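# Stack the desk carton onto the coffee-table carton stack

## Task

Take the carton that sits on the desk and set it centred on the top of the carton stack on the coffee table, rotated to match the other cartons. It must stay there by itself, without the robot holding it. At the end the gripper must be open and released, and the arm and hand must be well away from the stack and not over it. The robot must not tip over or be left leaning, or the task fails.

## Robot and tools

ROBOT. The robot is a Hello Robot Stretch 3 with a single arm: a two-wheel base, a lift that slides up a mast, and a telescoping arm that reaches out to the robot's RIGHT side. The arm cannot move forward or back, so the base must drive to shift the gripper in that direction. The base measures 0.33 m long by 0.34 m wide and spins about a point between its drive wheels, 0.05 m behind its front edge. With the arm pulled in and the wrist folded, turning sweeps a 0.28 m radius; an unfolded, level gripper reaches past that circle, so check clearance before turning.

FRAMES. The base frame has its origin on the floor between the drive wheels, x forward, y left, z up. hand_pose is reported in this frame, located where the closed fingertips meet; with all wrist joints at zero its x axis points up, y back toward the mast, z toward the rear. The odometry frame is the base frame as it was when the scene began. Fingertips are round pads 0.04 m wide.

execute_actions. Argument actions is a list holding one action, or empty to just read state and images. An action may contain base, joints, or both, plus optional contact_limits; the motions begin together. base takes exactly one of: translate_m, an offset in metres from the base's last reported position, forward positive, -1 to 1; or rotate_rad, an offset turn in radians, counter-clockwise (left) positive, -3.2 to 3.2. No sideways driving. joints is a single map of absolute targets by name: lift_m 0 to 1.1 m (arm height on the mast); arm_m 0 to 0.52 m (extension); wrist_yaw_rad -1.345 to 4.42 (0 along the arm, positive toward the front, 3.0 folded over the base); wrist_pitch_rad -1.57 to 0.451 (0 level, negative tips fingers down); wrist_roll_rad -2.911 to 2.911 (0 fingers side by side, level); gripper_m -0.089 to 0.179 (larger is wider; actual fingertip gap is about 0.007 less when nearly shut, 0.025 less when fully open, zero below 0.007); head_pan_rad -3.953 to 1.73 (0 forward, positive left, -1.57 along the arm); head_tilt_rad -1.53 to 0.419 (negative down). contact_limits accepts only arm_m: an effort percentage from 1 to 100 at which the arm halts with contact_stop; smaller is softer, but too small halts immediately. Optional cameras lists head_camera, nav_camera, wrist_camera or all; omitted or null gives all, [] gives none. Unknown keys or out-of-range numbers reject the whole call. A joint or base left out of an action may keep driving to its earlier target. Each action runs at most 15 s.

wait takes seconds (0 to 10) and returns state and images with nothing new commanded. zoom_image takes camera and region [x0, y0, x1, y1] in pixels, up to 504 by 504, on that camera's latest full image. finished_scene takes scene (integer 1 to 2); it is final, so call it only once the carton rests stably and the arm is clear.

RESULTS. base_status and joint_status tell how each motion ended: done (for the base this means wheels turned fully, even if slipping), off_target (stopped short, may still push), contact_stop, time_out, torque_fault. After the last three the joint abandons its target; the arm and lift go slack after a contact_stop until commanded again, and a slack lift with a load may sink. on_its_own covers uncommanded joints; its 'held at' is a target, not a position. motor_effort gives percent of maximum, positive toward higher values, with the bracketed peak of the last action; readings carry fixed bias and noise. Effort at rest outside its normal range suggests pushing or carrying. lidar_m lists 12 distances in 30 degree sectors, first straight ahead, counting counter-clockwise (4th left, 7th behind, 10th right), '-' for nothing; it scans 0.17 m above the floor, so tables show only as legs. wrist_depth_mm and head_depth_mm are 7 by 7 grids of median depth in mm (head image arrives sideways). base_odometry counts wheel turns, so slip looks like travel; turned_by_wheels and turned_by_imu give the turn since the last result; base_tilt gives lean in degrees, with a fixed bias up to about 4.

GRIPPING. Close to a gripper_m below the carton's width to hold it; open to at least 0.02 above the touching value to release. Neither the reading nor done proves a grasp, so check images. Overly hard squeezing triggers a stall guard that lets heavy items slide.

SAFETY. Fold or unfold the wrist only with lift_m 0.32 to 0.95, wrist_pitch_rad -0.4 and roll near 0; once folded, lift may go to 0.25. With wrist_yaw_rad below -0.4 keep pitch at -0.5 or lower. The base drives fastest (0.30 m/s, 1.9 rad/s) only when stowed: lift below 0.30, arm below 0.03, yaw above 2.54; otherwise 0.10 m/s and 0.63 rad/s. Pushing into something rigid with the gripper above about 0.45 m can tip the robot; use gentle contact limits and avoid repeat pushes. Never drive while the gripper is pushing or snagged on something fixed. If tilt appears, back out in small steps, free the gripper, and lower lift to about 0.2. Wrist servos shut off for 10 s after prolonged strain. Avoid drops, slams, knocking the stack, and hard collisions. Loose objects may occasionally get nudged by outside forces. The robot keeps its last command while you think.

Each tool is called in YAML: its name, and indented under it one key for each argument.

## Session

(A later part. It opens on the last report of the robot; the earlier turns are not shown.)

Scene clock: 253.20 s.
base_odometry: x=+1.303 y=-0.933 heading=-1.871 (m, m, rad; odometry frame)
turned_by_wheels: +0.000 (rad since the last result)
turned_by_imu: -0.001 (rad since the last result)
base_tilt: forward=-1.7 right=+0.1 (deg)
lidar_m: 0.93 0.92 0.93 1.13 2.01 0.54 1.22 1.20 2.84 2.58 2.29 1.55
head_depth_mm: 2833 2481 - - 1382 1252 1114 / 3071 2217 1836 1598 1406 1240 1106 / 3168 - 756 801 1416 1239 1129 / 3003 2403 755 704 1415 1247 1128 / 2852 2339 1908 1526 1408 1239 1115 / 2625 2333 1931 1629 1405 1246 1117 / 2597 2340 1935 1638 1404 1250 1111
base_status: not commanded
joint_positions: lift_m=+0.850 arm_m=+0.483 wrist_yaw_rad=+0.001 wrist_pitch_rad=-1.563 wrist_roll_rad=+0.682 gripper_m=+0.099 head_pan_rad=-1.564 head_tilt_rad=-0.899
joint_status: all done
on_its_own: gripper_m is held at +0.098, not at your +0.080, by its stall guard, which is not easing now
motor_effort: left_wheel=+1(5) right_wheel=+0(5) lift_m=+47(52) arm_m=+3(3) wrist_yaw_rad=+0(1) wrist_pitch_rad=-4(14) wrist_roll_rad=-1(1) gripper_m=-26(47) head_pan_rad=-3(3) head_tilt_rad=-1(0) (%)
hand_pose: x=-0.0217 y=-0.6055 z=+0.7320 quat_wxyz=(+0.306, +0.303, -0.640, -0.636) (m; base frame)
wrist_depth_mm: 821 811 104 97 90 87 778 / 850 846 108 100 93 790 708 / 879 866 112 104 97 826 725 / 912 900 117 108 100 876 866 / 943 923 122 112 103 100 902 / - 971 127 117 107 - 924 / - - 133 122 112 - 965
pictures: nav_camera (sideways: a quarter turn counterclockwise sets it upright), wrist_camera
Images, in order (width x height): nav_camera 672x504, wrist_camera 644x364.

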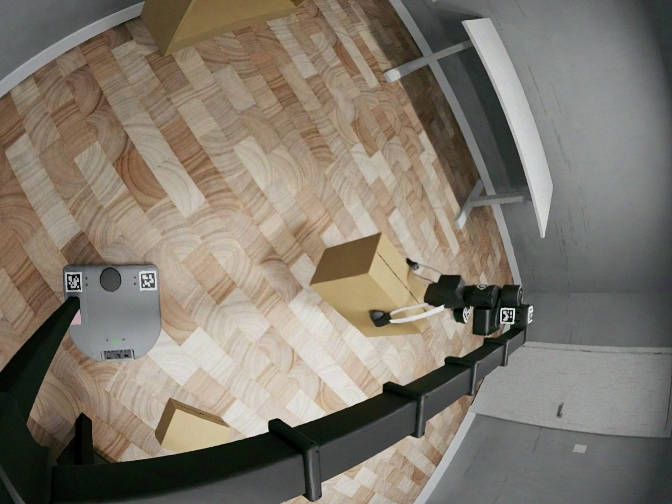

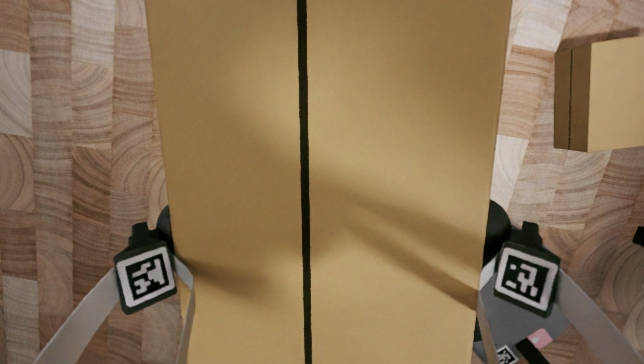

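execute_actions:
  actions:
    - {"joints":{"arm_m":0.15,"wrist_roll_rad":0.0,"head_pan_rad":-0.8,"head_tilt_rad":-0.9},"base":{"rotate_rad":-1.66}}
  cameras: []

execute_actions:
  actions:
    - {"base":{"translate_m":0.33}}
  cameras: []

execute_actions:
  actions:
    - {"base":{"rotate_rad":-0.87}}

Scene clock: 258.20 s.
base_odometry: x=+1.303 y=-0.933 heading=+2.752 (m, m, rad; odometry frame)
turned_by_wheels: -1.660 (rad since the last result)
turned_by_imu: -1.646 (rad since the last result)
base_tilt: forward=-1.6 right=+0.0 (deg)
lidar_m: 3.19 2.29 1.59 0.93 0.92 0.92 1.07 1.86 0.54 0.55 1.20 2.84
head_depth_mm: 2581 2332 1828 1547 1415 490 439 / 2574 2320 1930 1620 1309 1223 455 / 2575 2352 1915 1630 1313 1220 1112 / 2579 2327 1910 1636 1417 1242 1114 / 2558 2345 1935 1614 1416 1240 1110 / 2582 2360 1921 1614 1418 1246 1117 / 2584 2337 1907 1626 1407 1234 1112
base_status: done
joint_positions: lift_m=+0.850 arm_m=+0.150 wrist_yaw_rad=+0.001 wrist_pitch_rad=-1.564 wrist_roll_rad=+0.003 gripper_m=+0.099 head_pan_rad=-0.807 head_tilt_rad=-0.899
joint_status: all done
on_its_own: gripper_m is held at +0.098, not at your +0.080, by its stall guard, which is not easing now
motor_effort: left_wheel=+4(9) right_wheel=-3(9) lift_m=+48(47) arm_m=-6(7) wrist_yaw_rad=+0(2) wrist_pitch_rad=-3(4) wrist_roll_rad=-1(2) gripper_m=-26(26) head_pan_rad=+3(43) head_tilt_rad=+0(0) (%)
hand_pose: x=-0.0216 y=-0.2729 z=+0.7320 quat_wxyz=(+0.501, +0.498, -0.502, -0.499) (m; base frame)
wrist_depth_mm: 824 809 104 97 90 87 779 / 838 834 108 100 93 797 800 / 868 849 112 104 96 820 832 / 909 917 117 108 100 865 886 / 949 927 122 112 104 100 905 / - 954 127 117 108 104 940 / - - 133 122 112 963 974
pictures: none
No camera images: the call's "cameras" was empty. Leave "cameras" out to get every camera's image.

Scene clock: 262.90 s.
base_odometry: x=+0.998 y=-0.808 heading=+2.752 (m, m, rad; odometry frame)
turned_by_wheels: +0.000 (rad since the last result)
turned_by_imu: +0.000 (rad since the last result)
base_tilt: forward=-1.6 right=+0.0 (deg)
lidar_m: 2.91 2.27 2.07 1.30 0.97 1.16 1.34 2.23 0.71 1.12 2.60 2.60
head_depth_mm: 2352 2347 1924 1626 1405 492 439 / 2340 2345 1927 1623 1417 1240 455 / 2358 2330 1904 1641 1407 1246 1108 / 2335 2358 1919 1631 1415 1246 1111 / 2365 2342 1934 1625 1414 1245 1115 / 2353 2367 1928 1623 1410 1246 1119 / 2357 2341 1917 1628 1416 1238 1114
base_status: done
joint_positions: lift_m=+0.850 arm_m=+0.150 wrist_yaw_rad=+0.001 wrist_pitch_rad=-1.564 wrist_roll_rad=+0.003 gripper_m=+0.099 head_pan_rad=-0.807 head_tilt_rad=-0.899
joint_status: not commanded
on_its_own: gripper_m is held at +0.098, not at your +0.080, by its stall guard, which is not easing now
motor_effort: left_wheel=+4(8) right_wheel=-3(2) lift_m=+47(48) arm_m=-6(6) wrist_yaw_rad=-2(1) wrist_pitch_rad=-3(3) wrist_roll_rad=-1(1) gripper_m=-26(26) head_pan_rad=+3(4) head_tilt_rad=-1(1) (%)
hand_pose: x=-0.0216 y=-0.2729 z=+0.7320 quat_wxyz=(+0.501, +0.498, -0.502, -0.499) (m; base frame)
wrist_depth_mm: 825 812 104 97 90 87 789 / 845 827 108 100 93 800 805 / 892 870 112 104 96 831 834 / 914 908 117 107 100 878 864 / 932 933 122 112 103 100 904 / - 966 127 117 108 104 915 / - - 133 121 111 957 956
pictures: none
No camera images: the call's "cameras" was empty. Leave "cameras" out to get every camera's image.

Scene clock: 265.33 s.
base_odometry: x=+0.998 y=-0.808 heading=+1.882 (m, m, rad; odometry frame)
turned_by_wheels: -0.870 (rad since the last result)
turned_by_imu: -0.862 (rad since the last result)
base_tilt: forward=-1.7 right=+0.0 (deg)
lidar_m: 2.60 2.65 2.27 2.07 1.50 0.97 1.16 1.18 1.53 0.71 1.49 1.12
head_depth_mm: 2115 2240 1239 1050 1293 491 439 / 2280 2349 1248 1003 1390 1238 455 / 2424 1522 1216 1409 1403 1243 1111 / 2674 2332 1283 1537 1273 1225 1112 / 2775 2329 1355 1601 1379 1246 1114 / 2886 2367 1903 1626 1405 1250 1110 / 2726 2333 1906 1636 1410 1244 1113
base_status: done
joint_positions: lift_m=+0.850 arm_m=+0.150 wrist_yaw_rad=+0.001 wrist_pitch_rad=-1.564 wrist_roll_rad=+0.003 gripper_m=+0.099 head_pan_rad=-0.807 head_tilt_rad=-0.899
joint_status: not commanded
on_its_own: gripper_m is held at +0.098, not at your +0.080, by its stall guard, which is not easing now
motor_effort: left_wheel=+4(8) right_wheel=-3(7) lift_m=+48(48) arm_m=-6(6) wrist_yaw_rad=-1(0) wrist_pitch_rad=-3(3) wrist_roll_rad=-1(1) gripper_m=-26(26) head_pan_rad=+4(4) head_tilt_rad=+0(1) (%)
hand_pose: x=-0.0216 y=-0.2729 z=+0.7320 quat_wxyz=(+0.501, +0.498, -0.502, -0.499) (m; base frame)
wrist_depth_mm: 812 808 104 97 90 87 776 / 837 729 108 100 93 804 800 / 874 756 112 104 96 846 829 / 912 918 117 108 100 883 857 / 942 929 122 112 104 100 925 / - 977 127 117 107 104 931 / - - 133 122 112 980 963
pictures: head_camera (sideways: a quarter turn clockwise sets it upright), nav_camera (sideways: a quarter turn counterclockwise sets it upright), wrist_camera
Images, in order (width x height): head_camera 896x504, nav_camera 672x504, wrist_camera 644x364.

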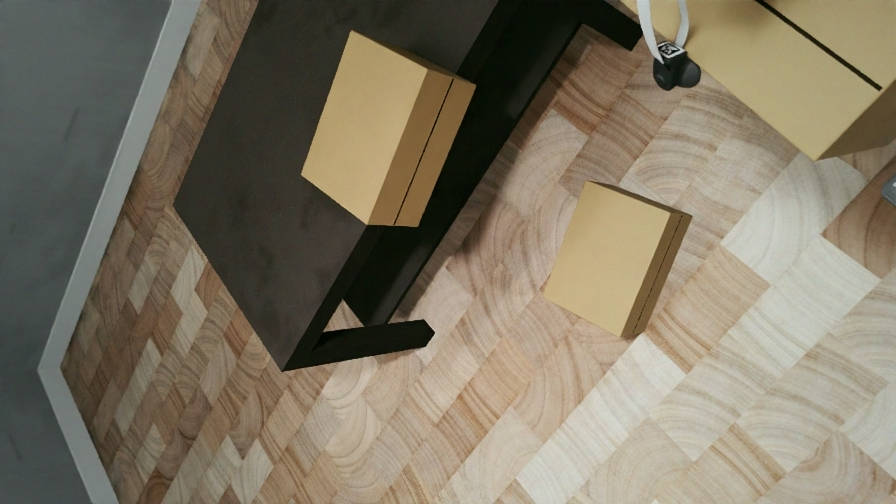

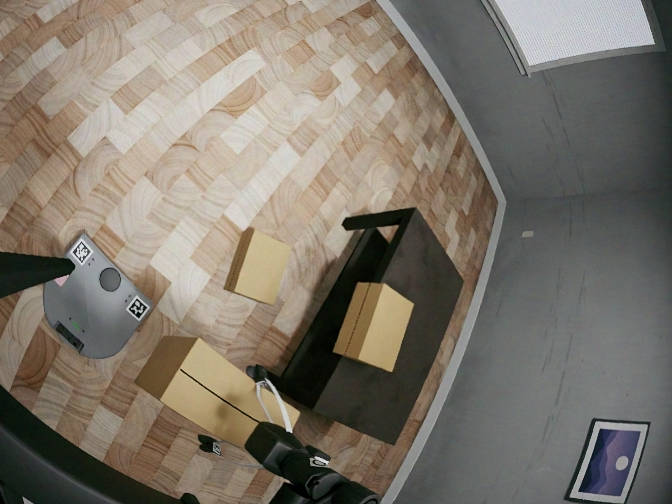

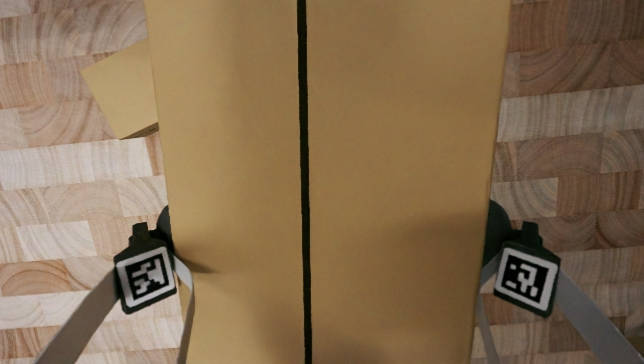

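execute_actions:
  actions:
    - {"joints":{"arm_m":0.3},"base":{"translate_m":-0.1}}
  cameras: []

execute_actions:
  actions:
    - {"joints":{"lift_m":0.28}}
  cameras: ["nav_camera"]

Scene clock: 269.13 s.
base_odometry: x=+1.028 y=-0.903 heading=+1.882 (m, m, rad; odometry frame)
turned_by_wheels: +0.000 (rad since the last result)
turned_by_imu: -0.001 (rad since the last result)
base_tilt: forward=-1.6 right=+0.0 (deg)
lidar_m: 2.70 2.75 2.31 2.06 1.45 0.88 1.06 1.08 1.40 0.73 0.73 1.21
head_depth_mm: 2116 2270 1250 1073 1355 596 1107 / 2295 2351 1185 1132 1387 1245 1108 / 2454 1525 1070 1446 1416 1244 1110 / 2642 1527 1124 1533 1301 1243 1115 / 2779 2368 1347 1637 1303 1239 1116 / 2907 2335 1781 1620 1400 1243 1116 / 2756 2348 1928 1642 1410 1241 1115
base_status: done
joint_positions: lift_m=+0.850 arm_m=+0.300 wrist_yaw_rad=+0.001 wrist_pitch_rad=-1.564 wrist_roll_rad=+0.003 gripper_m=+0.099 head_pan_rad=-0.807 head_tilt_rad=-0.899
joint_status: all done
on_its_own: gripper_m is held at +0.098, not at your +0.080, by its stall guard, which is not easing now
motor_effort: left_wheel=+4(8) right_wheel=-3(7) lift_m=+48(48) arm_m=+5(7) wrist_yaw_rad=+0(0) wrist_pitch_rad=-3(3) wrist_roll_rad=-1(1) gripper_m=-26(26) head_pan_rad=+4(4) head_tilt_rad=-1(0) (%)
hand_pose: x=-0.0216 y=-0.4220 z=+0.7320 quat_wxyz=(+0.501, +0.498, -0.502, -0.499) (m; base frame)
wrist_depth_mm: 820 791 104 96 90 87 775 / 839 823 108 100 93 791 816 / 864 748 112 104 96 835 829 / 905 781 117 108 100 868 880 / 935 937 122 112 103 100 904 / - 973 126 117 107 104 916 / - - 133 122 112 975 964
pictures: none
No camera images: the call's "cameras" was empty. Leave "cameras" out to get every camera's image.

Scene clock: 275.13 s.
base_odometry: x=+1.028 y=-0.903 heading=+1.882 (m, m, rad; odometry frame)
turned_by_wheels: +0.000 (rad since the last result)
turned_by_imu: -0.001 (rad since the last result)
base_tilt: forward=-1.6 right=+0.0 (deg)
lidar_m: 2.70 2.75 2.31 2.06 1.44 0.88 1.06 1.08 0.29 0.28 0.73 1.20
head_depth_mm: 2118 2270 1247 1089 1362 1261 975 / 2272 2348 1186 1126 1391 1253 991 / 2440 1528 1065 1425 1410 1248 1115 / 2680 1521 1123 1540 1305 1246 1115 / 2817 2311 1350 1630 1301 1246 1119 / 2895 2344 1781 1628 1398 1235 1114 / 2754 2341 1932 1636 1424 1237 1116
base_status: not commanded
joint_positions: lift_m=+0.280 arm_m=+0.300 wrist_yaw_rad=+0.001 wrist_pitch_rad=-1.564 wrist_roll_rad=+0.003 gripper_m=+0.099 head_pan_rad=-0.807 head_tilt_rad=-0.899
joint_status: all done
on_its_own: gripper_m is held at +0.098, not at your +0.080, by its stall guard, which is not easing now
motor_effort: left_wheel=+4(4) right_wheel=-3(3) lift_m=+31(43) arm_m=+5(5) wrist_yaw_rad=+0(0) wrist_pitch_rad=-3(3) wrist_roll_rad=-1(1) gripper_m=-26(26) head_pan_rad=+4(4) head_tilt_rad=-1(0) (%)
hand_pose: x=-0.0216 y=-0.4220 z=+0.1626 quat_wxyz=(+0.501, +0.498, -0.502, -0.499) (m; base frame)
wrist_depth_mm: 296 288 104 97 90 87 282 / 305 300 108 100 93 290 290 / 315 310 112 104 96 299 302 / 326 324 117 108 100 313 312 / 340 333 122 112 104 100 323 / 354 350 127 117 108 104 334 / 367 366 133 122 112 352 349
pictures: nav_camera (sideways: a quarter turn counterclockwise sets it upright)
Images, in order (width x height): nav_camera 672x504.

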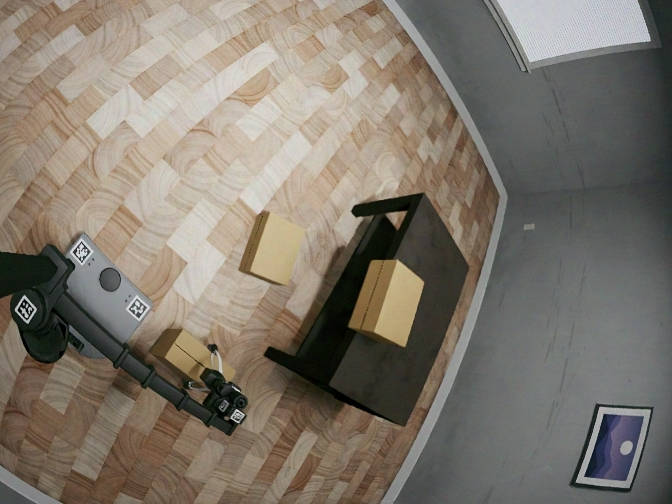

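execute_actions:
  actions:
    - {"joints":{"lift_m":0.235}}
  cameras: []

execute_actions:
  actions:
    - {"joints":{"gripper_m":0.179}}
  cameras: []

Scene clock: 277.23 s.
base_odometry: x=+1.028 y=-0.903 heading=+1.883 (m, m, rad; odometry frame)
turned_by_wheels: +0.000 (rad since the last result)
turned_by_imu: -0.001 (rad since the last result)
base_tilt: forward=-1.5 right=+0.0 (deg)
lidar_m: 2.70 2.76 2.31 2.06 1.45 0.88 1.06 1.08 1.40 0.28 0.73 1.21
head_depth_mm: 2110 2268 1250 1080 1362 1265 990 / 2308 2370 1192 1135 1377 1243 984 / 2441 1524 1069 1438 1407 1250 1115 / 2669 1530 1124 1533 1303 1233 1111 / 2826 2320 1362 1632 1303 1249 1114 / 2890 2358 1769 1629 1409 1243 1116 / 2755 2340 1937 1631 1404 1248 1112
base_status: not commanded
joint_positions: lift_m=+0.256 arm_m=+0.300 wrist_yaw_rad=-0.002 wrist_pitch_rad=-1.571 wrist_roll_rad=+0.003 gripper_m=+0.103 head_pan_rad=-0.807 head_tilt_rad=-0.899
joint_status: lift_m contact_stop (moved -0.024 of -0.045)
on_its_own: gripper_m is held at +0.101, not at your +0.080, by its stall guard, which is not easing now; lift_m is slack since a contact_stop, until your next command for it (your +0.235 is given up)
motor_effort: left_wheel=+6(8) right_wheel=-7(12) lift_m=+38(40) arm_m=+3(5) wrist_yaw_rad=+1(1) wrist_pitch_rad=+0(6) wrist_roll_rad=-2(2) gripper_m=-29(33) head_pan_rad=+4(3) head_tilt_rad=-1(1) (%)
hand_pose: x=-0.0216 y=-0.4206 z=+0.1382 quat_wxyz=(+0.499, +0.499, -0.501, -0.502) (m; base frame)
wrist_depth_mm: 273 109 98 89 82 79 259 / 283 277 102 92 85 265 268 / 292 288 106 96 87 276 276 / 305 298 111 99 90 287 289 / 317 306 115 103 93 192 299 / 329 - 121 107 97 203 309 / 346 341 126 112 100 324 320
pictures: none
No camera images: the call's "cameras" was empty. Leave "cameras" out to get every camera's image.

not run: a stop came earlier in this reply.

execute_actions:
  actions:
    - {"joints":{"gripper_m":0.179,"lift_m":0.26}}
  cameras: []

execute_actions:
  actions:
    - {"joints":{"lift_m":0.48}}
  cameras: []

execute_actions:
  actions:
    - {"joints":{"arm_m":0.0,"head_pan_rad":-1.57,"head_tilt_rad":-1.1},"base":{"rotate_rad":0.33}}
  cameras: []

execute_actions:
  actions:
    - {"joints":{"wrist_pitch_rad":-0.3,"gripper_m":0.1},"base":{"translate_m":0.36}}

Scene clock: 281.43 s.
base_odometry: x=+1.028 y=-0.903 heading=+1.882 (m, m, rad; odometry frame)
turned_by_wheels: +0.000 (rad since the last result)
turned_by_imu: -0.001 (rad since the last result)
base_tilt: forward=-1.5 right=+0.0 (deg)
lidar_m: 2.70 2.75 2.31 2.06 1.44 0.88 1.06 1.08 0.30 0.29 0.73 1.20
head_depth_mm: 2131 2234 1244 1076 1354 1256 973 / 2265 2329 1180 1129 1387 1269 999 / 2447 1508 1073 1430 1415 1239 1120 / 2699 1527 1134 1528 1298 1244 1111 / 2776 2364 1357 1622 1300 1245 1109 / 2871 2355 1775 1625 1409 1242 1112 / 2729 2350 1917 1624 1411 1246 1115
base_status: not commanded
joint_positions: lift_m=+0.260 arm_m=+0.300 wrist_yaw_rad=-0.002 wrist_pitch_rad=-1.569 wrist_roll_rad=+0.003 gripper_m=+0.179 head_pan_rad=-0.807 head_tilt_rad=-0.899
joint_status: all done
motor_effort: left_wheel=+3(6) right_wheel=-2(7) lift_m=+47(48) arm_m=+4(3) wrist_yaw_rad=+2(2) wrist_pitch_rad=-1(1) wrist_roll_rad=-2(2) gripper_m=+1(100) head_pan_rad=+3(4) head_tilt_rad=-1(1) (%)
hand_pose: x=-0.0216 y=-0.4211 z=+0.1421 quat_wxyz=(+0.499, +0.498, -0.501, -0.501) (m; base frame)
wrist_depth_mm: 275 273 104 97 90 84 263 / 285 282 108 100 93 88 273 / 294 295 113 103 96 90 283 / 306 305 117 108 99 94 292 / 318 312 122 112 103 97 301 / 329 329 127 117 107 101 311 / 344 342 134 122 111 106 327
pictures: none
No camera images: the call's "cameras" was empty. Leave "cameras" out to get every camera's image.

Scene clock: 284.27 s.
base_odometry: x=+1.028 y=-0.903 heading=+1.882 (m, m, rad; odometry frame)
turned_by_wheels: +0.000 (rad since the last result)
turned_by_imu: -0.001 (rad since the last result)
base_tilt: forward=-1.5 right=+0.1 (deg)
lidar_m: 2.70 2.75 2.31 2.06 1.45 0.88 1.06 1.08 0.30 0.29 0.73 1.21
head_depth_mm: 2128 2281 1245 1077 1366 1249 968 / 2279 2327 1184 1131 1378 1248 1071 / 2488 1524 1070 1437 1409 1245 1107 / 2701 1512 1122 1543 1304 1241 1115 / 2785 2324 1348 1626 1304 1240 1106 / 2926 2358 1778 1646 1415 1234 1113 / 2690 2349 1917 1627 1409 1247 1116
base_status: not commanded
joint_positions: lift_m=+0.480 arm_m=+0.300 wrist_yaw_rad=-0.002 wrist_pitch_rad=-1.569 wrist_roll_rad=+0.003 gripper_m=+0.179 head_pan_rad=-0.807 head_tilt_rad=-0.899
joint_status: all done
motor_effort: left_wheel=+3(3) right_wheel=-1(2) lift_m=+47(49) arm_m=+3(4) wrist_yaw_rad=+0(1) wrist_pitch_rad=-1(1) wrist_roll_rad=-2(2) gripper_m=+0(1) head_pan_rad=+3(4) head_tilt_rad=+0(1) (%)
hand_pose: x=-0.0216 y=-0.4211 z=+0.3621 quat_wxyz=(+0.499, +0.498, -0.501, -0.501) (m; base frame)
wrist_depth_mm: 481 478 476 469 465 459 460 / 491 489 488 479 315 478 474 / 482 512 506 332 328 496 488 / 456 526 523 346 344 508 512 / 560 547 551 358 354 535 524 / 570 576 570 563 543 551 537 / 605 588 589 - - 574 570
pictures: none
No camera images: the call's "cameras" was empty. Leave "cameras" out to get every camera's image.

Scene clock: 287.70 s.
base_odometry: x=+1.028 y=-0.903 heading=+2.212 (m, m, rad; odometry frame)
turned_by_wheels: +0.330 (rad since the last result)
turned_by_imu: +0.326 (rad since the last result)
base_tilt: forward=-1.6 right=+0.1 (deg)
lidar_m: 2.70 2.93 2.31 2.05 0.89 0.88 1.06 1.21 0.29 0.73 1.21 2.70
head_depth_mm: 1996 1797 1592 1431 1298 1188 1109 / 2033 1791 1592 1418 1144 - - / 2047 1206 1517 1428 1292 - - / 2055 1158 1178 1411 1300 1205 - / 1335 1121 1366 1437 1300 1193 1100 / 1331 996 1396 1296 1284 1199 1098 / 1335 995 1440 1288 1285 1186 1100
base_status: done
joint_positions: lift_m=+0.480 arm_m=+0.001 wrist_yaw_rad=-0.002 wrist_pitch_rad=-1.568 wrist_roll_rad=+0.002 gripper_m=+0.179 head_pan_rad=-1.563 head_tilt_rad=-1.087
joint_status: all done
motor_effort: left_wheel=-1(8) right_wheel=+1(5) lift_m=+47(47) arm_m=-6(7) wrist_yaw_rad=+0(1) wrist_pitch_rad=-1(1) wrist_roll_rad=-1(2) gripper_m=+0(1) head_pan_rad=-3(40) head_tilt_rad=-6(21) (%)
hand_pose: x=-0.0216 y=-0.1224 z=+0.3621 quat_wxyz=(+0.500, +0.498, -0.501, -0.501) (m; base frame)
wrist_depth_mm: 478 473 472 472 329 304 460 / 491 496 489 482 477 475 474 / 511 519 507 505 490 491 489 / 530 528 521 - - 509 506 / 554 546 543 - - - 528 / 574 568 574 - - - 550 / 601 593 589 - - 572 570
pictures: none
No camera images: the call's "cameras" was empty. Leave "cameras" out to get every camera's image.

Scene clock: 292.27 s.
base_odometry: x=+0.813 y=-0.614 heading=+2.212 (m, m, rad; odometry frame)
turned_by_wheels: +0.000 (rad since the last result)
turned_by_imu: +0.001 (rad since the last result)
base_tilt: forward=-1.6 right=+0.0 (deg)
lidar_m: 2.35 2.69 2.08 2.02 1.59 1.16 1.41 0.53 0.83 1.45 1.02 2.36
head_depth_mm: 2052 1160 1106 1402 1293 1187 1105 / 2033 1012 1358 1431 1293 - - / 1344 994 1380 1425 1292 - - / 1333 1123 1422 1304 1260 1197 - / 1340 1166 1483 1424 1281 1188 1100 / 1359 1189 1521 1434 1293 1190 1097 / 2065 1233 1557 1429 1301 1192 1097
base_status: done
joint_positions: lift_m=+0.480 arm_m=+0.001 wrist_yaw_rad=-0.002 wrist_pitch_rad=-0.322 wrist_roll_rad=+0.002 gripper_m=+0.100 head_pan_rad=-1.563 head_tilt_rad=-1.087
joint_status: all done
motor_effort: left_wheel=-2(3) right_wheel=+1(3) lift_m=+47(47) arm_m=-6(6) wrist_yaw_rad=+1(1) wrist_pitch_rad=+13(13) wrist_roll_rad=-1(1) gripper_m=+0(99) head_pan_rad=-4(3) head_tilt_rad=-6(6) (%)
hand_pose: x=-0.0219 y=-0.3813 z=+0.5145 quat_wxyz=(+0.697, +0.113, -0.699, -0.114) (m; base frame)
wrist_depth_mm: - - - - 548 - - / - - 774 465 458 694 - / - - - - 563 516 - / - - 925 890 877 829 - / 949 931 956 887 834 689 878 / 775 760 739 760 764 730 730 / 652 646 619 525 631 631 640
pictures: head_camera (sideways: a quarter turn clockwise sets it upright), nav_camera (sideways: a quarter turn counterclockwise sets it upright), wrist_camera
Images, in order (width x height): head_camera 896x504, nav_camera 672x504, wrist_camera 644x364.

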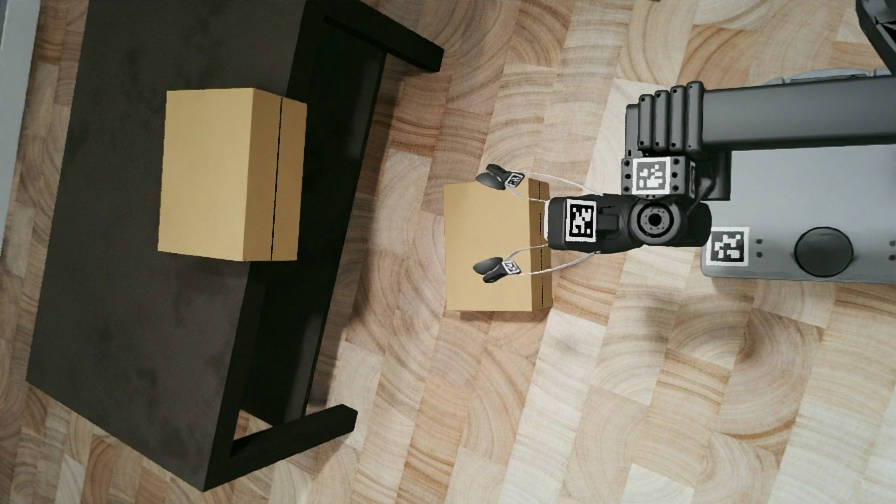

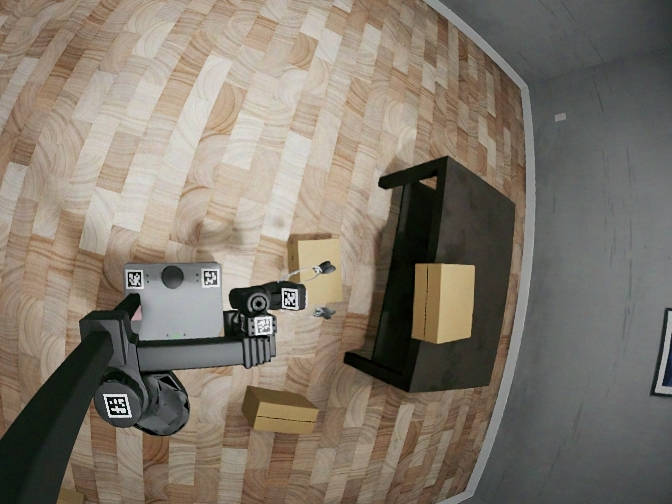

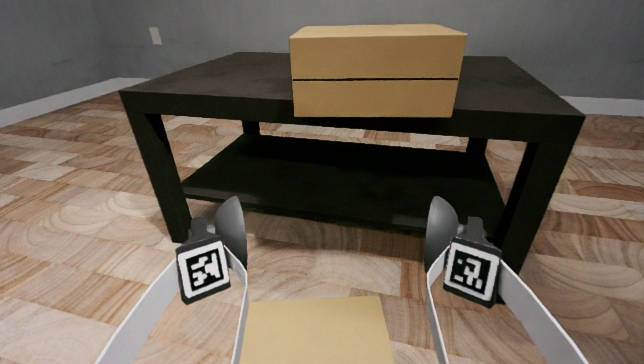

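execute_actions:
  actions:
    - {"joints":{"lift_m":0.065}}
  cameras: ["head_camera","wrist_camera"]

Scene clock: 297.23 s.
base_odometry: x=+0.813 y=-0.614 heading=+2.212 (m, m, rad; odometry frame)
turned_by_wheels: +0.000 (rad since the last result)
turned_by_imu: -0.001 (rad since the last result)
base_tilt: forward=-1.6 right=+0.0 (deg)
lidar_m: 2.35 2.68 2.08 2.01 1.59 1.17 1.41 0.53 0.83 1.45 1.02 2.36
head_depth_mm: 2023 1157 1111 1413 1296 1188 1103 / 2048 1013 1356 1431 1297 1210 - / 1333 992 1381 1415 1275 1223 - / 1336 1120 1433 1288 1270 1203 - / 1338 1161 1472 1441 1281 1186 1099 / 1360 1191 1521 1435 1311 1189 1100 / 2074 1236 1572 1423 1301 1194 1099
base_status: not commanded
joint_positions: lift_m=+0.092 arm_m=+0.001 wrist_yaw_rad=+0.001 wrist_pitch_rad=-0.274 wrist_roll_rad=-0.005 gripper_m=+0.100 head_pan_rad=-1.563 head_tilt_rad=-1.087
joint_status: lift_m contact_stop (moved -0.387 of -0.415)
on_its_own: lift_m is slack since a contact_stop, until your next command for it (your +0.065 is given up)
motor_effort: left_wheel=-2(2) right_wheel=+1(2) lift_m=+38(45) arm_m=-7(8) wrist_yaw_rad=-1(1) wrist_pitch_rad=-16(32) wrist_roll_rad=+2(3) gripper_m=+0(0) head_pan_rad=-3(3) head_tilt_rad=-6(6) (%)
hand_pose: x=-0.0213 y=-0.3862 z=+0.1387 quat_wxyz=(+0.702, +0.097, -0.698, -0.096) (m; base frame)
wrist_depth_mm: - - - - - - 432 / - 815 - - 717 697 472 / 768 715 369 364 651 699 600 / 520 481 253 257 259 489 485 / 386 372 264 271 274 373 373 / 314 312 291 292 294 304 302 / 263 261 260 259 258 257 255
pictures: head_camera (sideways: a quarter turn clockwise sets it upright), wrist_camera
ARM HIT: the arm struck its own base hard.
Images, in order (width x height): head_camera 896x504, wrist_camera 644x364.

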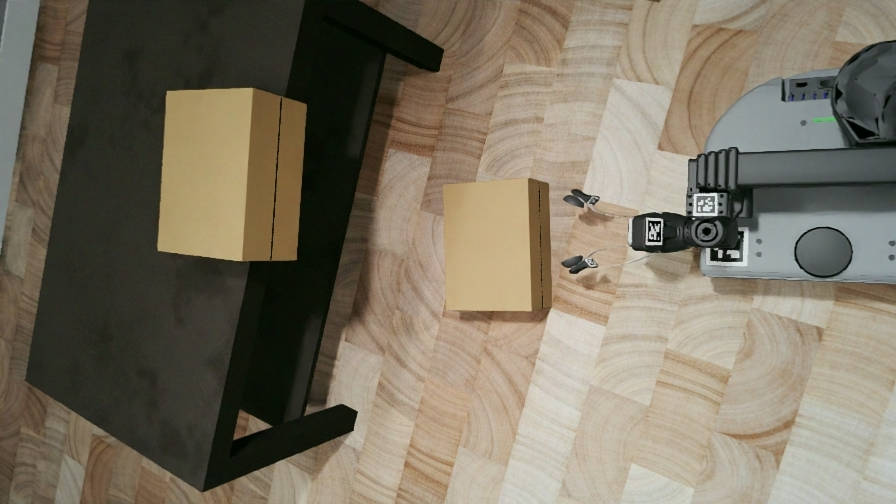

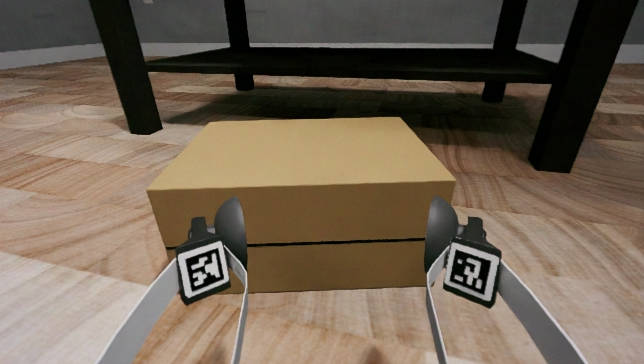

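execute_actions:
  actions:
    - {"joints":{"lift_m":0.11,"wrist_pitch_rad":-0.45,"arm_m":0.06}}
  cameras: ["head_camera","wrist_camera"]

Scene clock: 299.73 s.
base_odometry: x=+0.813 y=-0.614 heading=+2.212 (m, m, rad; odometry frame)
turned_by_wheels: +0.000 (rad since the last result)
turned_by_imu: -0.001 (rad since the last result)
base_tilt: forward=-1.6 right=+0.0 (deg)
lidar_m: 2.35 2.69 2.08 2.01 1.59 1.16 1.40 0.53 0.82 1.45 1.02 2.35
head_depth_mm: 2053 1165 1112 1408 1298 1194 1100 / 2055 1012 1363 1420 1291 1210 - / 1334 997 1394 1424 1282 - - / 1325 1115 1432 1294 1263 1198 - / 1327 1162 1483 1435 1281 1187 1094 / 1375 1187 1523 1425 1295 1189 1098 / 2062 1229 1572 1429 1307 1185 1096
base_status: not commanded
joint_positions: lift_m=+0.110 arm_m=+0.060 wrist_yaw_rad=+0.001 wrist_pitch_rad=-0.465 wrist_roll_rad=-0.004 gripper_m=+0.100 head_pan_rad=-1.563 head_tilt_rad=-1.087
joint_status: all done
motor_effort: left_wheel=-2(2) right_wheel=+1(2) lift_m=+46(47) arm_m=+6(6) wrist_yaw_rad=-1(0) wrist_pitch_rad=+9(26) wrist_roll_rad=+1(2) gripper_m=+0(0) head_pan_rad=-3(3) head_tilt_rad=-6(5) (%)
hand_pose: x=-0.0213 y=-0.4228 z=+0.1121 quat_wxyz=(+0.690, +0.164, -0.686, -0.162) (m; base frame)
wrist_depth_mm: - 903 875 857 826 825 410 / 658 631 310 305 322 601 432 / 482 259 229 225 223 450 444 / 379 200 204 206 208 347 356 / 312 245 228 239 241 300 298 / 266 266 257 262 260 256 254 / 232 230 229 228 226 224 224
pictures: head_camera (sideways: a quarter turn clockwise sets it upright), wrist_camera
Images, in order (width x height): head_camera 896x504, wrist_camera 644x364.

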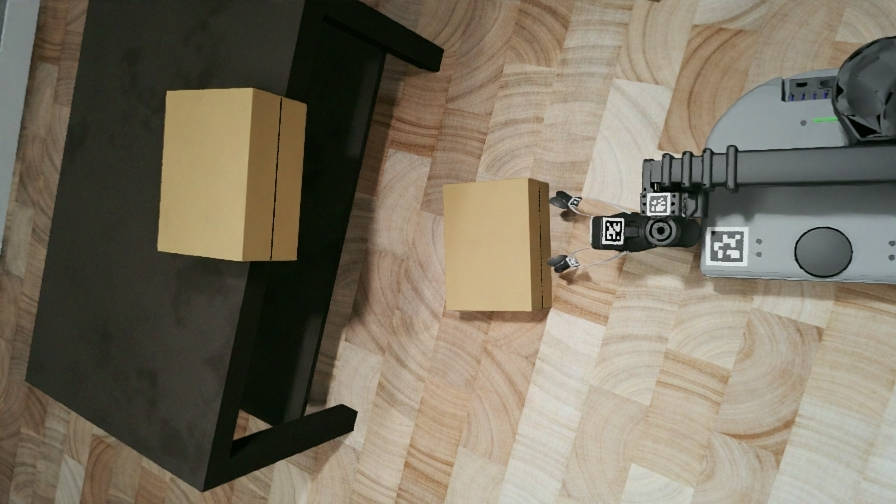

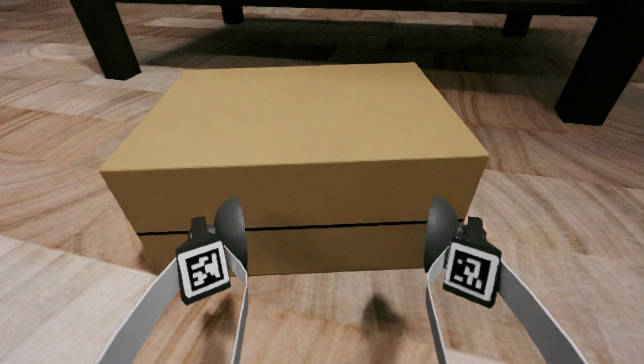

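execute_actions:
  actions:
    - {"joints":{"lift_m":0.095,"arm_m":0.09},"base":{"translate_m":0.03}}
  cameras: ["head_camera","wrist_camera"]

execute_actions:
  actions:
    - {"joints":{"lift_m":0.14,"arm_m":0.13}}
  cameras: ["head_camera","wrist_camera"]

Scene clock: 301.47 s.
base_odometry: x=+0.795 y=-0.590 heading=+2.212 (m, m, rad; odometry frame)
turned_by_wheels: +0.000 (rad since the last result)
turned_by_imu: +0.000 (rad since the last result)
base_tilt: forward=-1.6 right=-0.1 (deg)
lidar_m: 2.32 2.65 2.06 2.01 1.62 1.19 1.44 0.56 0.84 1.44 1.00 2.33
head_depth_mm: 2058 1157 1159 1413 1299 1191 1100 / 2063 994 1360 1436 1292 1201 - / 1331 990 1387 1413 1289 - - / 1327 1162 1423 1299 1259 1201 - / 1324 1163 1478 1421 1299 1189 1099 / 2031 1186 1524 1433 1293 1182 1094 / 2074 1727 1590 1432 1301 1185 1093
base_status: done
joint_positions: lift_m=+0.095 arm_m=+0.090 wrist_yaw_rad=+0.001 wrist_pitch_rad=-0.465 wrist_roll_rad=-0.004 gripper_m=+0.100 head_pan_rad=-1.563 head_tilt_rad=-1.087
joint_status: all done
motor_effort: left_wheel=-2(2) right_wheel=+1(8) lift_m=+30(42) arm_m=+5(6) wrist_yaw_rad=-2(0) wrist_pitch_rad=+9(9) wrist_roll_rad=+1(1) gripper_m=+0(0) head_pan_rad=-3(3) head_tilt_rad=-6(5) (%)
hand_pose: x=-0.0213 y=-0.4527 z=+0.0974 quat_wxyz=(+0.690, +0.164, -0.686, -0.163) (m; base frame)
wrist_depth_mm: 951 770 884 895 873 773 742 / 613 590 269 266 260 562 520 / 451 420 199 196 194 192 416 / 354 173 170 170 169 171 323 / 292 273 187 194 195 200 278 / 250 248 232 230 231 240 238 / 217 216 215 213 212 211 211
pictures: head_camera (sideways: a quarter turn clockwise sets it upright), wrist_camera
Images, in order (width x height): head_camera 896x504, wrist_camera 644x364.

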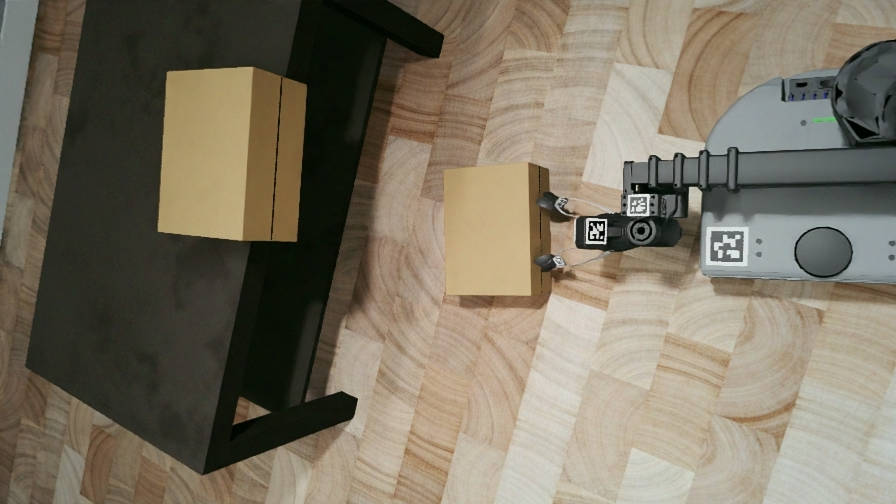

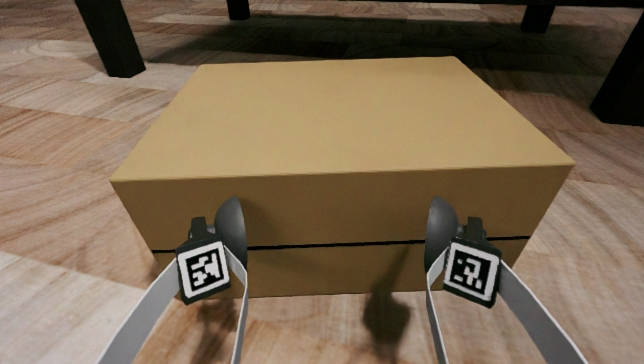

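Scene clock: 302.83 s.
base_odometry: x=+0.795 y=-0.590 heading=+2.212 (m, m, rad; odometry frame)
turned_by_wheels: +0.000 (rad since the last result)
turned_by_imu: +0.000 (rad since the last result)
base_tilt: forward=-1.5 right=+0.0 (deg)
lidar_m: 2.33 2.65 2.06 2.01 1.62 1.19 1.44 0.56 0.84 1.44 1.00 2.33
head_depth_mm: 2038 1168 1158 1411 1300 1189 1109 / 2049 996 1356 1442 1293 1204 - / 1330 992 1384 1413 1324 - - / 1344 1161 1433 1292 1282 1216 - / 1330 1161 1469 1440 1302 1191 1102 / 1999 1188 1514 1419 1304 1188 1101 / 2070 1731 1596 1437 1298 1186 1097
base_status: not commanded
joint_positions: lift_m=+0.140 arm_m=+0.130 wrist_yaw_rad=+0.001 wrist_pitch_rad=-0.468 wrist_roll_rad=-0.004 gripper_m=+0.100 head_pan_rad=-1.563 head_tilt_rad=-1.087
joint_status: all done
motor_effort: left_wheel=-2(2) right_wheel=+2(1) lift_m=+47(48) arm_m=+5(5) wrist_yaw_rad=-1(2) wrist_pitch_rad=+11(11) wrist_roll_rad=+1(1) gripper_m=+0(0) head_pan_rad=-3(4) head_tilt_rad=-6(6) (%)
hand_pose: x=-0.0213 y=-0.4924 z=+0.1414 quat_wxyz=(+0.689, +0.165, -0.686, -0.163) (m; base frame)
wrist_depth_mm: - 545 599 521 494 477 426 / 731 625 704 704 668 665 659 / 539 533 287 282 277 498 453 / 426 422 227 225 223 240 400 / 352 264 195 187 187 184 334 / 298 290 208 199 198 209 287 / 261 259 245 245 242 241 251
pictures: head_camera (sideways: a quarter turn clockwise sets it upright), wrist_camera
Images, in order (width x height): head_camera 896x504, wrist_camera 644x364.

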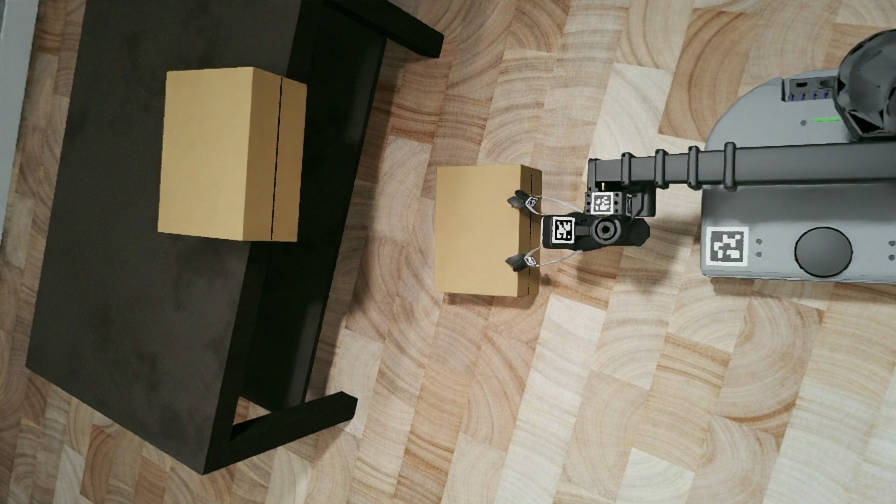

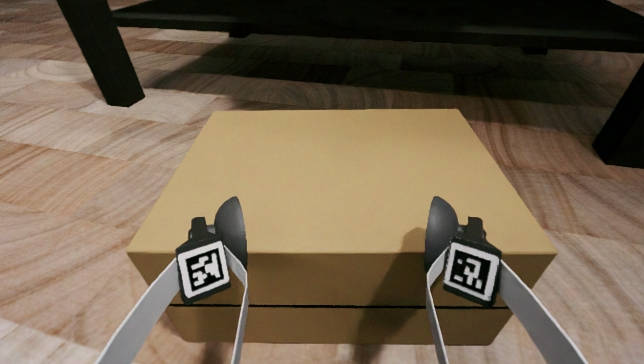

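execute_actions:
  actions:
    - {"joints":{"lift_m":0.3,"arm_m":0.1}}
  cameras: []

execute_actions:
  actions:
    - {"joints":{"wrist_pitch_rad":-0.8,"wrist_roll_rad":1.57,"gripper_m":0.179,"arm_m":0.17}}
  cameras: ["head_camera","wrist_camera"]

Scene clock: 308.23 s.
base_odometry: x=+0.795 y=-0.590 heading=+2.212 (m, m, rad; odometry frame)
turned_by_wheels: +0.000 (rad since the last result)
turned_by_imu: -0.001 (rad since the last result)
base_tilt: forward=-1.6 right=+0.0 (deg)
lidar_m: 2.32 2.65 2.06 2.02 1.62 1.19 1.43 0.56 0.84 1.44 1.01 2.32
head_depth_mm: 2032 1161 1163 1417 1298 1189 1116 / 2037 992 1371 1432 1290 1196 - / 1331 996 1385 1426 1319 - - / 1341 1168 1432 1289 1284 1223 - / 1322 1162 1470 1428 1300 1181 1095 / 2006 1188 1524 1420 1303 1194 1096 / 2071 1728 1590 1424 1306 1195 1093
base_status: not commanded
joint_positions: lift_m=+0.300 arm_m=+0.100 wrist_yaw_rad=+0.001 wrist_pitch_rad=-0.468 wrist_roll_rad=-0.004 gripper_m=+0.100 head_pan_rad=-1.563 head_tilt_rad=-1.087
joint_status: all done
motor_effort: left_wheel=-2(2) right_wheel=+1(1) lift_m=+47(50) arm_m=-7(7) wrist_yaw_rad=-1(1) wrist_pitch_rad=+11(11) wrist_roll_rad=+1(1) gripper_m=+0(0) head_pan_rad=-3(3) head_tilt_rad=-6(6) (%)
hand_pose: x=-0.0213 y=-0.4632 z=+0.3014 quat_wxyz=(+0.689, +0.165, -0.686, -0.163) (m; base frame)
wrist_depth_mm: - - - - - - - / - 646 728 712 709 688 - / 861 766 805 758 590 551 447 / 676 673 667 649 653 638 504 / 560 557 409 393 392 545 532 / 481 475 341 338 335 461 460 / 421 416 335 310 309 405 399
pictures: none
No camera images: the call's "cameras" was empty. Leave "cameras" out to get every camera's image.

Scene clock: 309.93 s.
base_odometry: x=+0.795 y=-0.590 heading=+2.212 (m, m, rad; odometry frame)
turned_by_wheels: +0.000 (rad since the last result)
turned_by_imu: +0.000 (rad since the last result)
base_tilt: forward=-1.7 right=+0.0 (deg)
lidar_m: 2.33 2.66 2.06 2.01 1.62 1.19 1.44 0.55 0.84 1.44 1.00 2.33
head_depth_mm: 2043 1162 1162 1406 1303 1190 1105 / 2052 992 1354 1438 1304 1211 - / 1329 996 1384 1400 - 1223 - / 1324 1162 1430 1302 1270 1218 - / 1327 1162 1479 1432 1301 1184 1092 / 2015 1184 1517 1435 1290 1189 1095 / 2075 1736 1586 1438 1300 1188 1098
base_status: not commanded
joint_positions: lift_m=+0.300 arm_m=+0.170 wrist_yaw_rad=+0.001 wrist_pitch_rad=-0.808 wrist_roll_rad=+1.568 gripper_m=+0.179 head_pan_rad=-1.563 head_tilt_rad=-1.087
joint_status: all done
motor_effort: left_wheel=-2(2) right_wheel=+2(2) lift_m=+47(47) arm_m=+5(8) wrist_yaw_rad=-1(1) wrist_pitch_rad=+5(10) wrist_roll_rad=+0(1) gripper_m=+1(100) head_pan_rad=-3(3) head_tilt_rad=-6(6) (%)
hand_pose: x=-0.0213 y=-0.4741 z=+0.2364 quat_wxyz=(+0.002, +0.001, -0.919, -0.393) (m; base frame)
wrist_depth_mm: - 569 585 447 326 290 247 / - 602 615 305 253 294 251 / - 662 637 315 263 303 257 / - 735 678 328 274 312 260 / - 650 710 342 286 331 262 / - 696 739 520 299 338 257 / - - 681 567 417 340 283
pictures: head_camera (sideways: a quarter turn clockwise sets it upright), wrist_camera
Images, in order (width x height): head_camera 896x504, wrist_camera 644x364.

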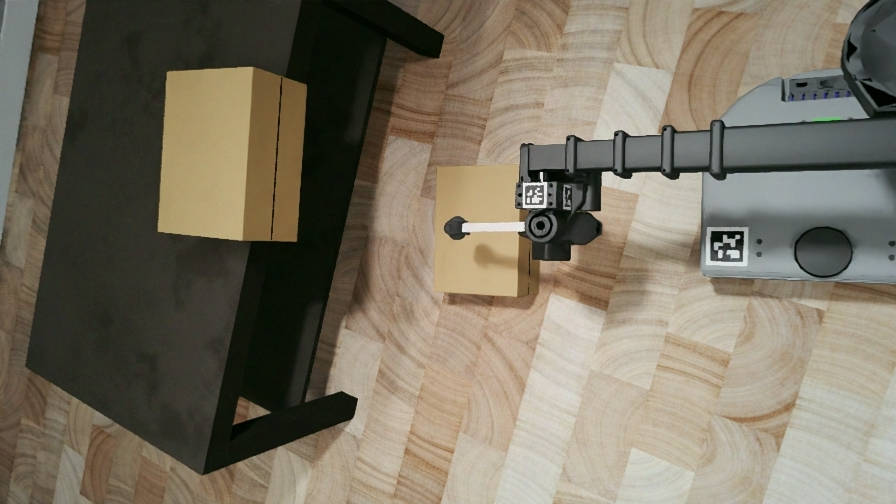

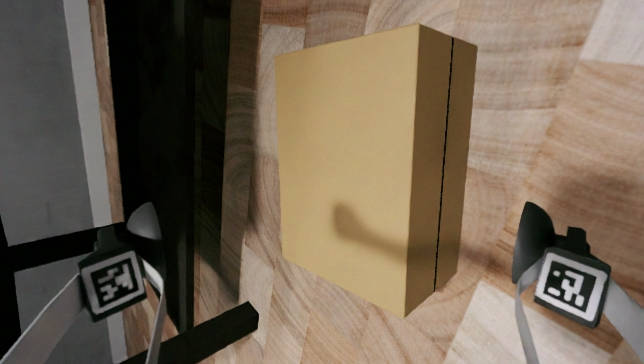

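execute_actions:
  actions:
    - {"joints":{"arm_m":0.2}}
  cameras: []

execute_actions:
  actions:
    - {"joints":{"lift_m":0.14,"arm_m":0.22}}
  cameras: ["head_camera","wrist_camera"]

Scene clock: 311.83 s.
base_odometry: x=+0.795 y=-0.590 heading=+2.212 (m, m, rad; odometry frame)
turned_by_wheels: +0.000 (rad since the last result)
turned_by_imu: +0.000 (rad since the last result)
base_tilt: forward=-1.5 right=+0.2 (deg)
lidar_m: 2.32 2.65 2.07 2.01 1.63 1.19 1.43 0.55 0.84 1.44 1.01 2.32
head_depth_mm: 2029 1157 1168 1413 1303 1185 1109 / 2043 997 1362 1428 1290 1208 - / 1332 997 1384 1426 1267 1216 - / 1333 1157 1425 1303 1287 1223 - / 1330 1168 1469 1428 1303 1180 1101 / 2018 1186 1515 1430 1295 1188 1094 / 2065 1738 1579 1436 1291 1193 1099
base_status: not commanded
joint_positions: lift_m=+0.300 arm_m=+0.200 wrist_yaw_rad=+0.001 wrist_pitch_rad=-0.808 wrist_roll_rad=+1.568 gripper_m=+0.179 head_pan_rad=-1.563 head_tilt_rad=-1.087
joint_status: all done
motor_effort: left_wheel=-2(2) right_wheel=+2(1) lift_m=+47(47) arm_m=+5(5) wrist_yaw_rad=+0(0) wrist_pitch_rad=+5(5) wrist_roll_rad=+0(0) gripper_m=+1(1) head_pan_rad=-3(3) head_tilt_rad=-5(5) (%)
hand_pose: x=-0.0213 y=-0.5040 z=+0.2364 quat_wxyz=(+0.002, +0.001, -0.919, -0.393) (m; base frame)
wrist_depth_mm: - 562 556 444 255 278 245 / - 614 616 304 238 276 251 / - 655 642 317 244 285 255 / - 741 678 329 252 292 261 / - 653 711 341 260 311 262 / - 693 758 532 273 326 258 / - - 685 569 415 338 284
pictures: none
No camera images: the call's "cameras" was empty. Leave "cameras" out to get every camera's image.

Scene clock: 314.13 s.
base_odometry: x=+0.795 y=-0.590 heading=+2.212 (m, m, rad; odometry frame)
turned_by_wheels: +0.000 (rad since the last result)
turned_by_imu: -0.001 (rad since the last result)
base_tilt: forward=-1.5 right=+0.1 (deg)
lidar_m: 2.32 2.65 2.06 2.02 1.62 1.19 1.43 0.55 0.84 1.44 1.01 2.32
head_depth_mm: 2056 1162 1155 1409 1298 1190 1113 / 2044 1000 1351 1432 1295 1204 - / 1341 991 1381 1406 1261 - - / 1327 1156 1418 1290 1268 1222 - / 1336 1166 1481 1428 1298 1194 1096 / 2013 1181 1520 1440 1292 1185 1103 / 2057 1724 1591 1431 1305 1197 1094
base_status: not commanded
joint_positions: lift_m=+0.140 arm_m=+0.220 wrist_yaw_rad=+0.001 wrist_pitch_rad=-0.808 wrist_roll_rad=+1.568 gripper_m=+0.179 head_pan_rad=-1.563 head_tilt_rad=-1.087
joint_status: all done
motor_effort: left_wheel=-2(2) right_wheel=+1(2) lift_m=+29(42) arm_m=+5(5) wrist_yaw_rad=-1(1) wrist_pitch_rad=+5(5) wrist_roll_rad=+0(0) gripper_m=+1(1) head_pan_rad=-3(3) head_tilt_rad=-6(6) (%)
hand_pose: x=-0.0213 y=-0.5239 z=+0.0769 quat_wxyz=(+0.002, +0.001, -0.919, -0.394) (m; base frame)
wrist_depth_mm: 571 195 119 99 135 156 133 / 928 208 126 103 142 160 136 / - 632 132 107 148 164 138 / - 695 139 111 156 168 141 / 783 222 148 116 164 178 141 / - 236 157 121 173 182 139 / - 862 168 127 183 184 153
pictures: head_camera (sideways: a quarter turn clockwise sets it upright), wrist_camera
Images, in order (width x height): head_camera 896x504, wrist_camera 644x364.

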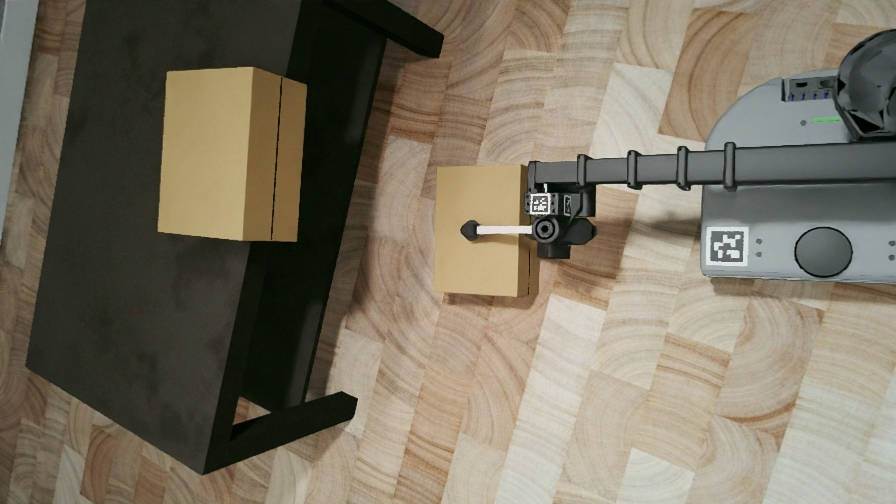

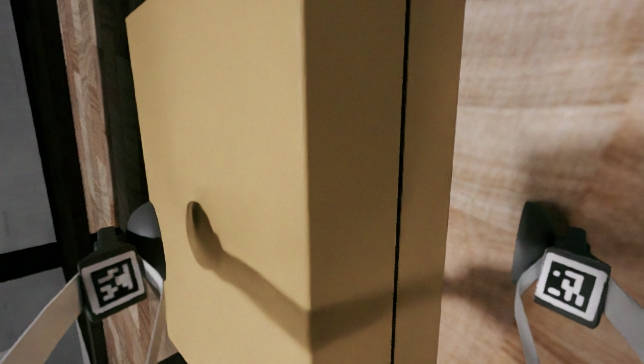

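execute_actions:
  actions:
    - {"joints":{"lift_m":0.12,"arm_m":0.235}}
  cameras: []

execute_actions:
  actions:
    - {"joints":{"gripper_m":0.08}}
  cameras: ["head_camera","wrist_camera"]

Scene clock: 315.93 s.
base_odometry: x=+0.795 y=-0.590 heading=+2.212 (m, m, rad; odometry frame)
turned_by_wheels: +0.000 (rad since the last result)
turned_by_imu: -0.001 (rad since the last result)
base_tilt: forward=-1.6 right=+0.0 (deg)
lidar_m: 2.32 2.66 2.06 2.01 1.62 1.19 1.44 0.56 0.84 1.44 1.01 2.32
head_depth_mm: 2064 1160 1166 1423 1296 1188 1107 / 2026 994 1359 1429 1294 1209 - / 1326 993 1392 1409 1283 - - / 1326 1159 1433 1292 1267 1225 - / 1336 1156 1480 1435 1305 1187 1096 / 2028 1185 1529 1426 1306 1186 1094 / 2030 1740 1590 1427 1301 1189 1098
base_status: not commanded
joint_positions: lift_m=+0.143 arm_m=+0.234 wrist_yaw_rad=+0.001 wrist_pitch_rad=-0.861 wrist_roll_rad=+1.568 gripper_m=+0.179 head_pan_rad=-1.563 head_tilt_rad=-1.087
joint_status: lift_m contact_stop (moved +0.003 of -0.020); the others done
on_its_own: lift_m is slack since a contact_stop, until your next command for it (your +0.120 is given up); wrist_pitch_rad is at rest, and its effort (+36) is outside its rest range (-20 to +32)
motor_effort: left_wheel=-3(3) right_wheel=+4(4) lift_m=+35(35) arm_m=+10(13) wrist_yaw_rad=-1(0) wrist_pitch_rad=+36(42) wrist_roll_rad=+0(0) gripper_m=+1(1) head_pan_rad=-2(3) head_tilt_rad=-6(5) (%)
hand_pose: x=-0.0213 y=-0.5277 z=+0.0714 quat_wxyz=(+0.002, +0.001, -0.909, -0.418) (m; base frame)
wrist_depth_mm: 751 163 110 93 130 155 132 / 757 175 115 97 137 158 135 / 763 189 121 100 143 162 138 / 851 208 128 104 151 167 141 / 796 190 135 109 159 176 141 / - 201 143 113 168 181 140 / - 796 153 119 179 182 153
pictures: none
No camera images: the call's "cameras" was empty. Leave "cameras" out to get every camera's image.

not run: a stop came earlier in this reply.


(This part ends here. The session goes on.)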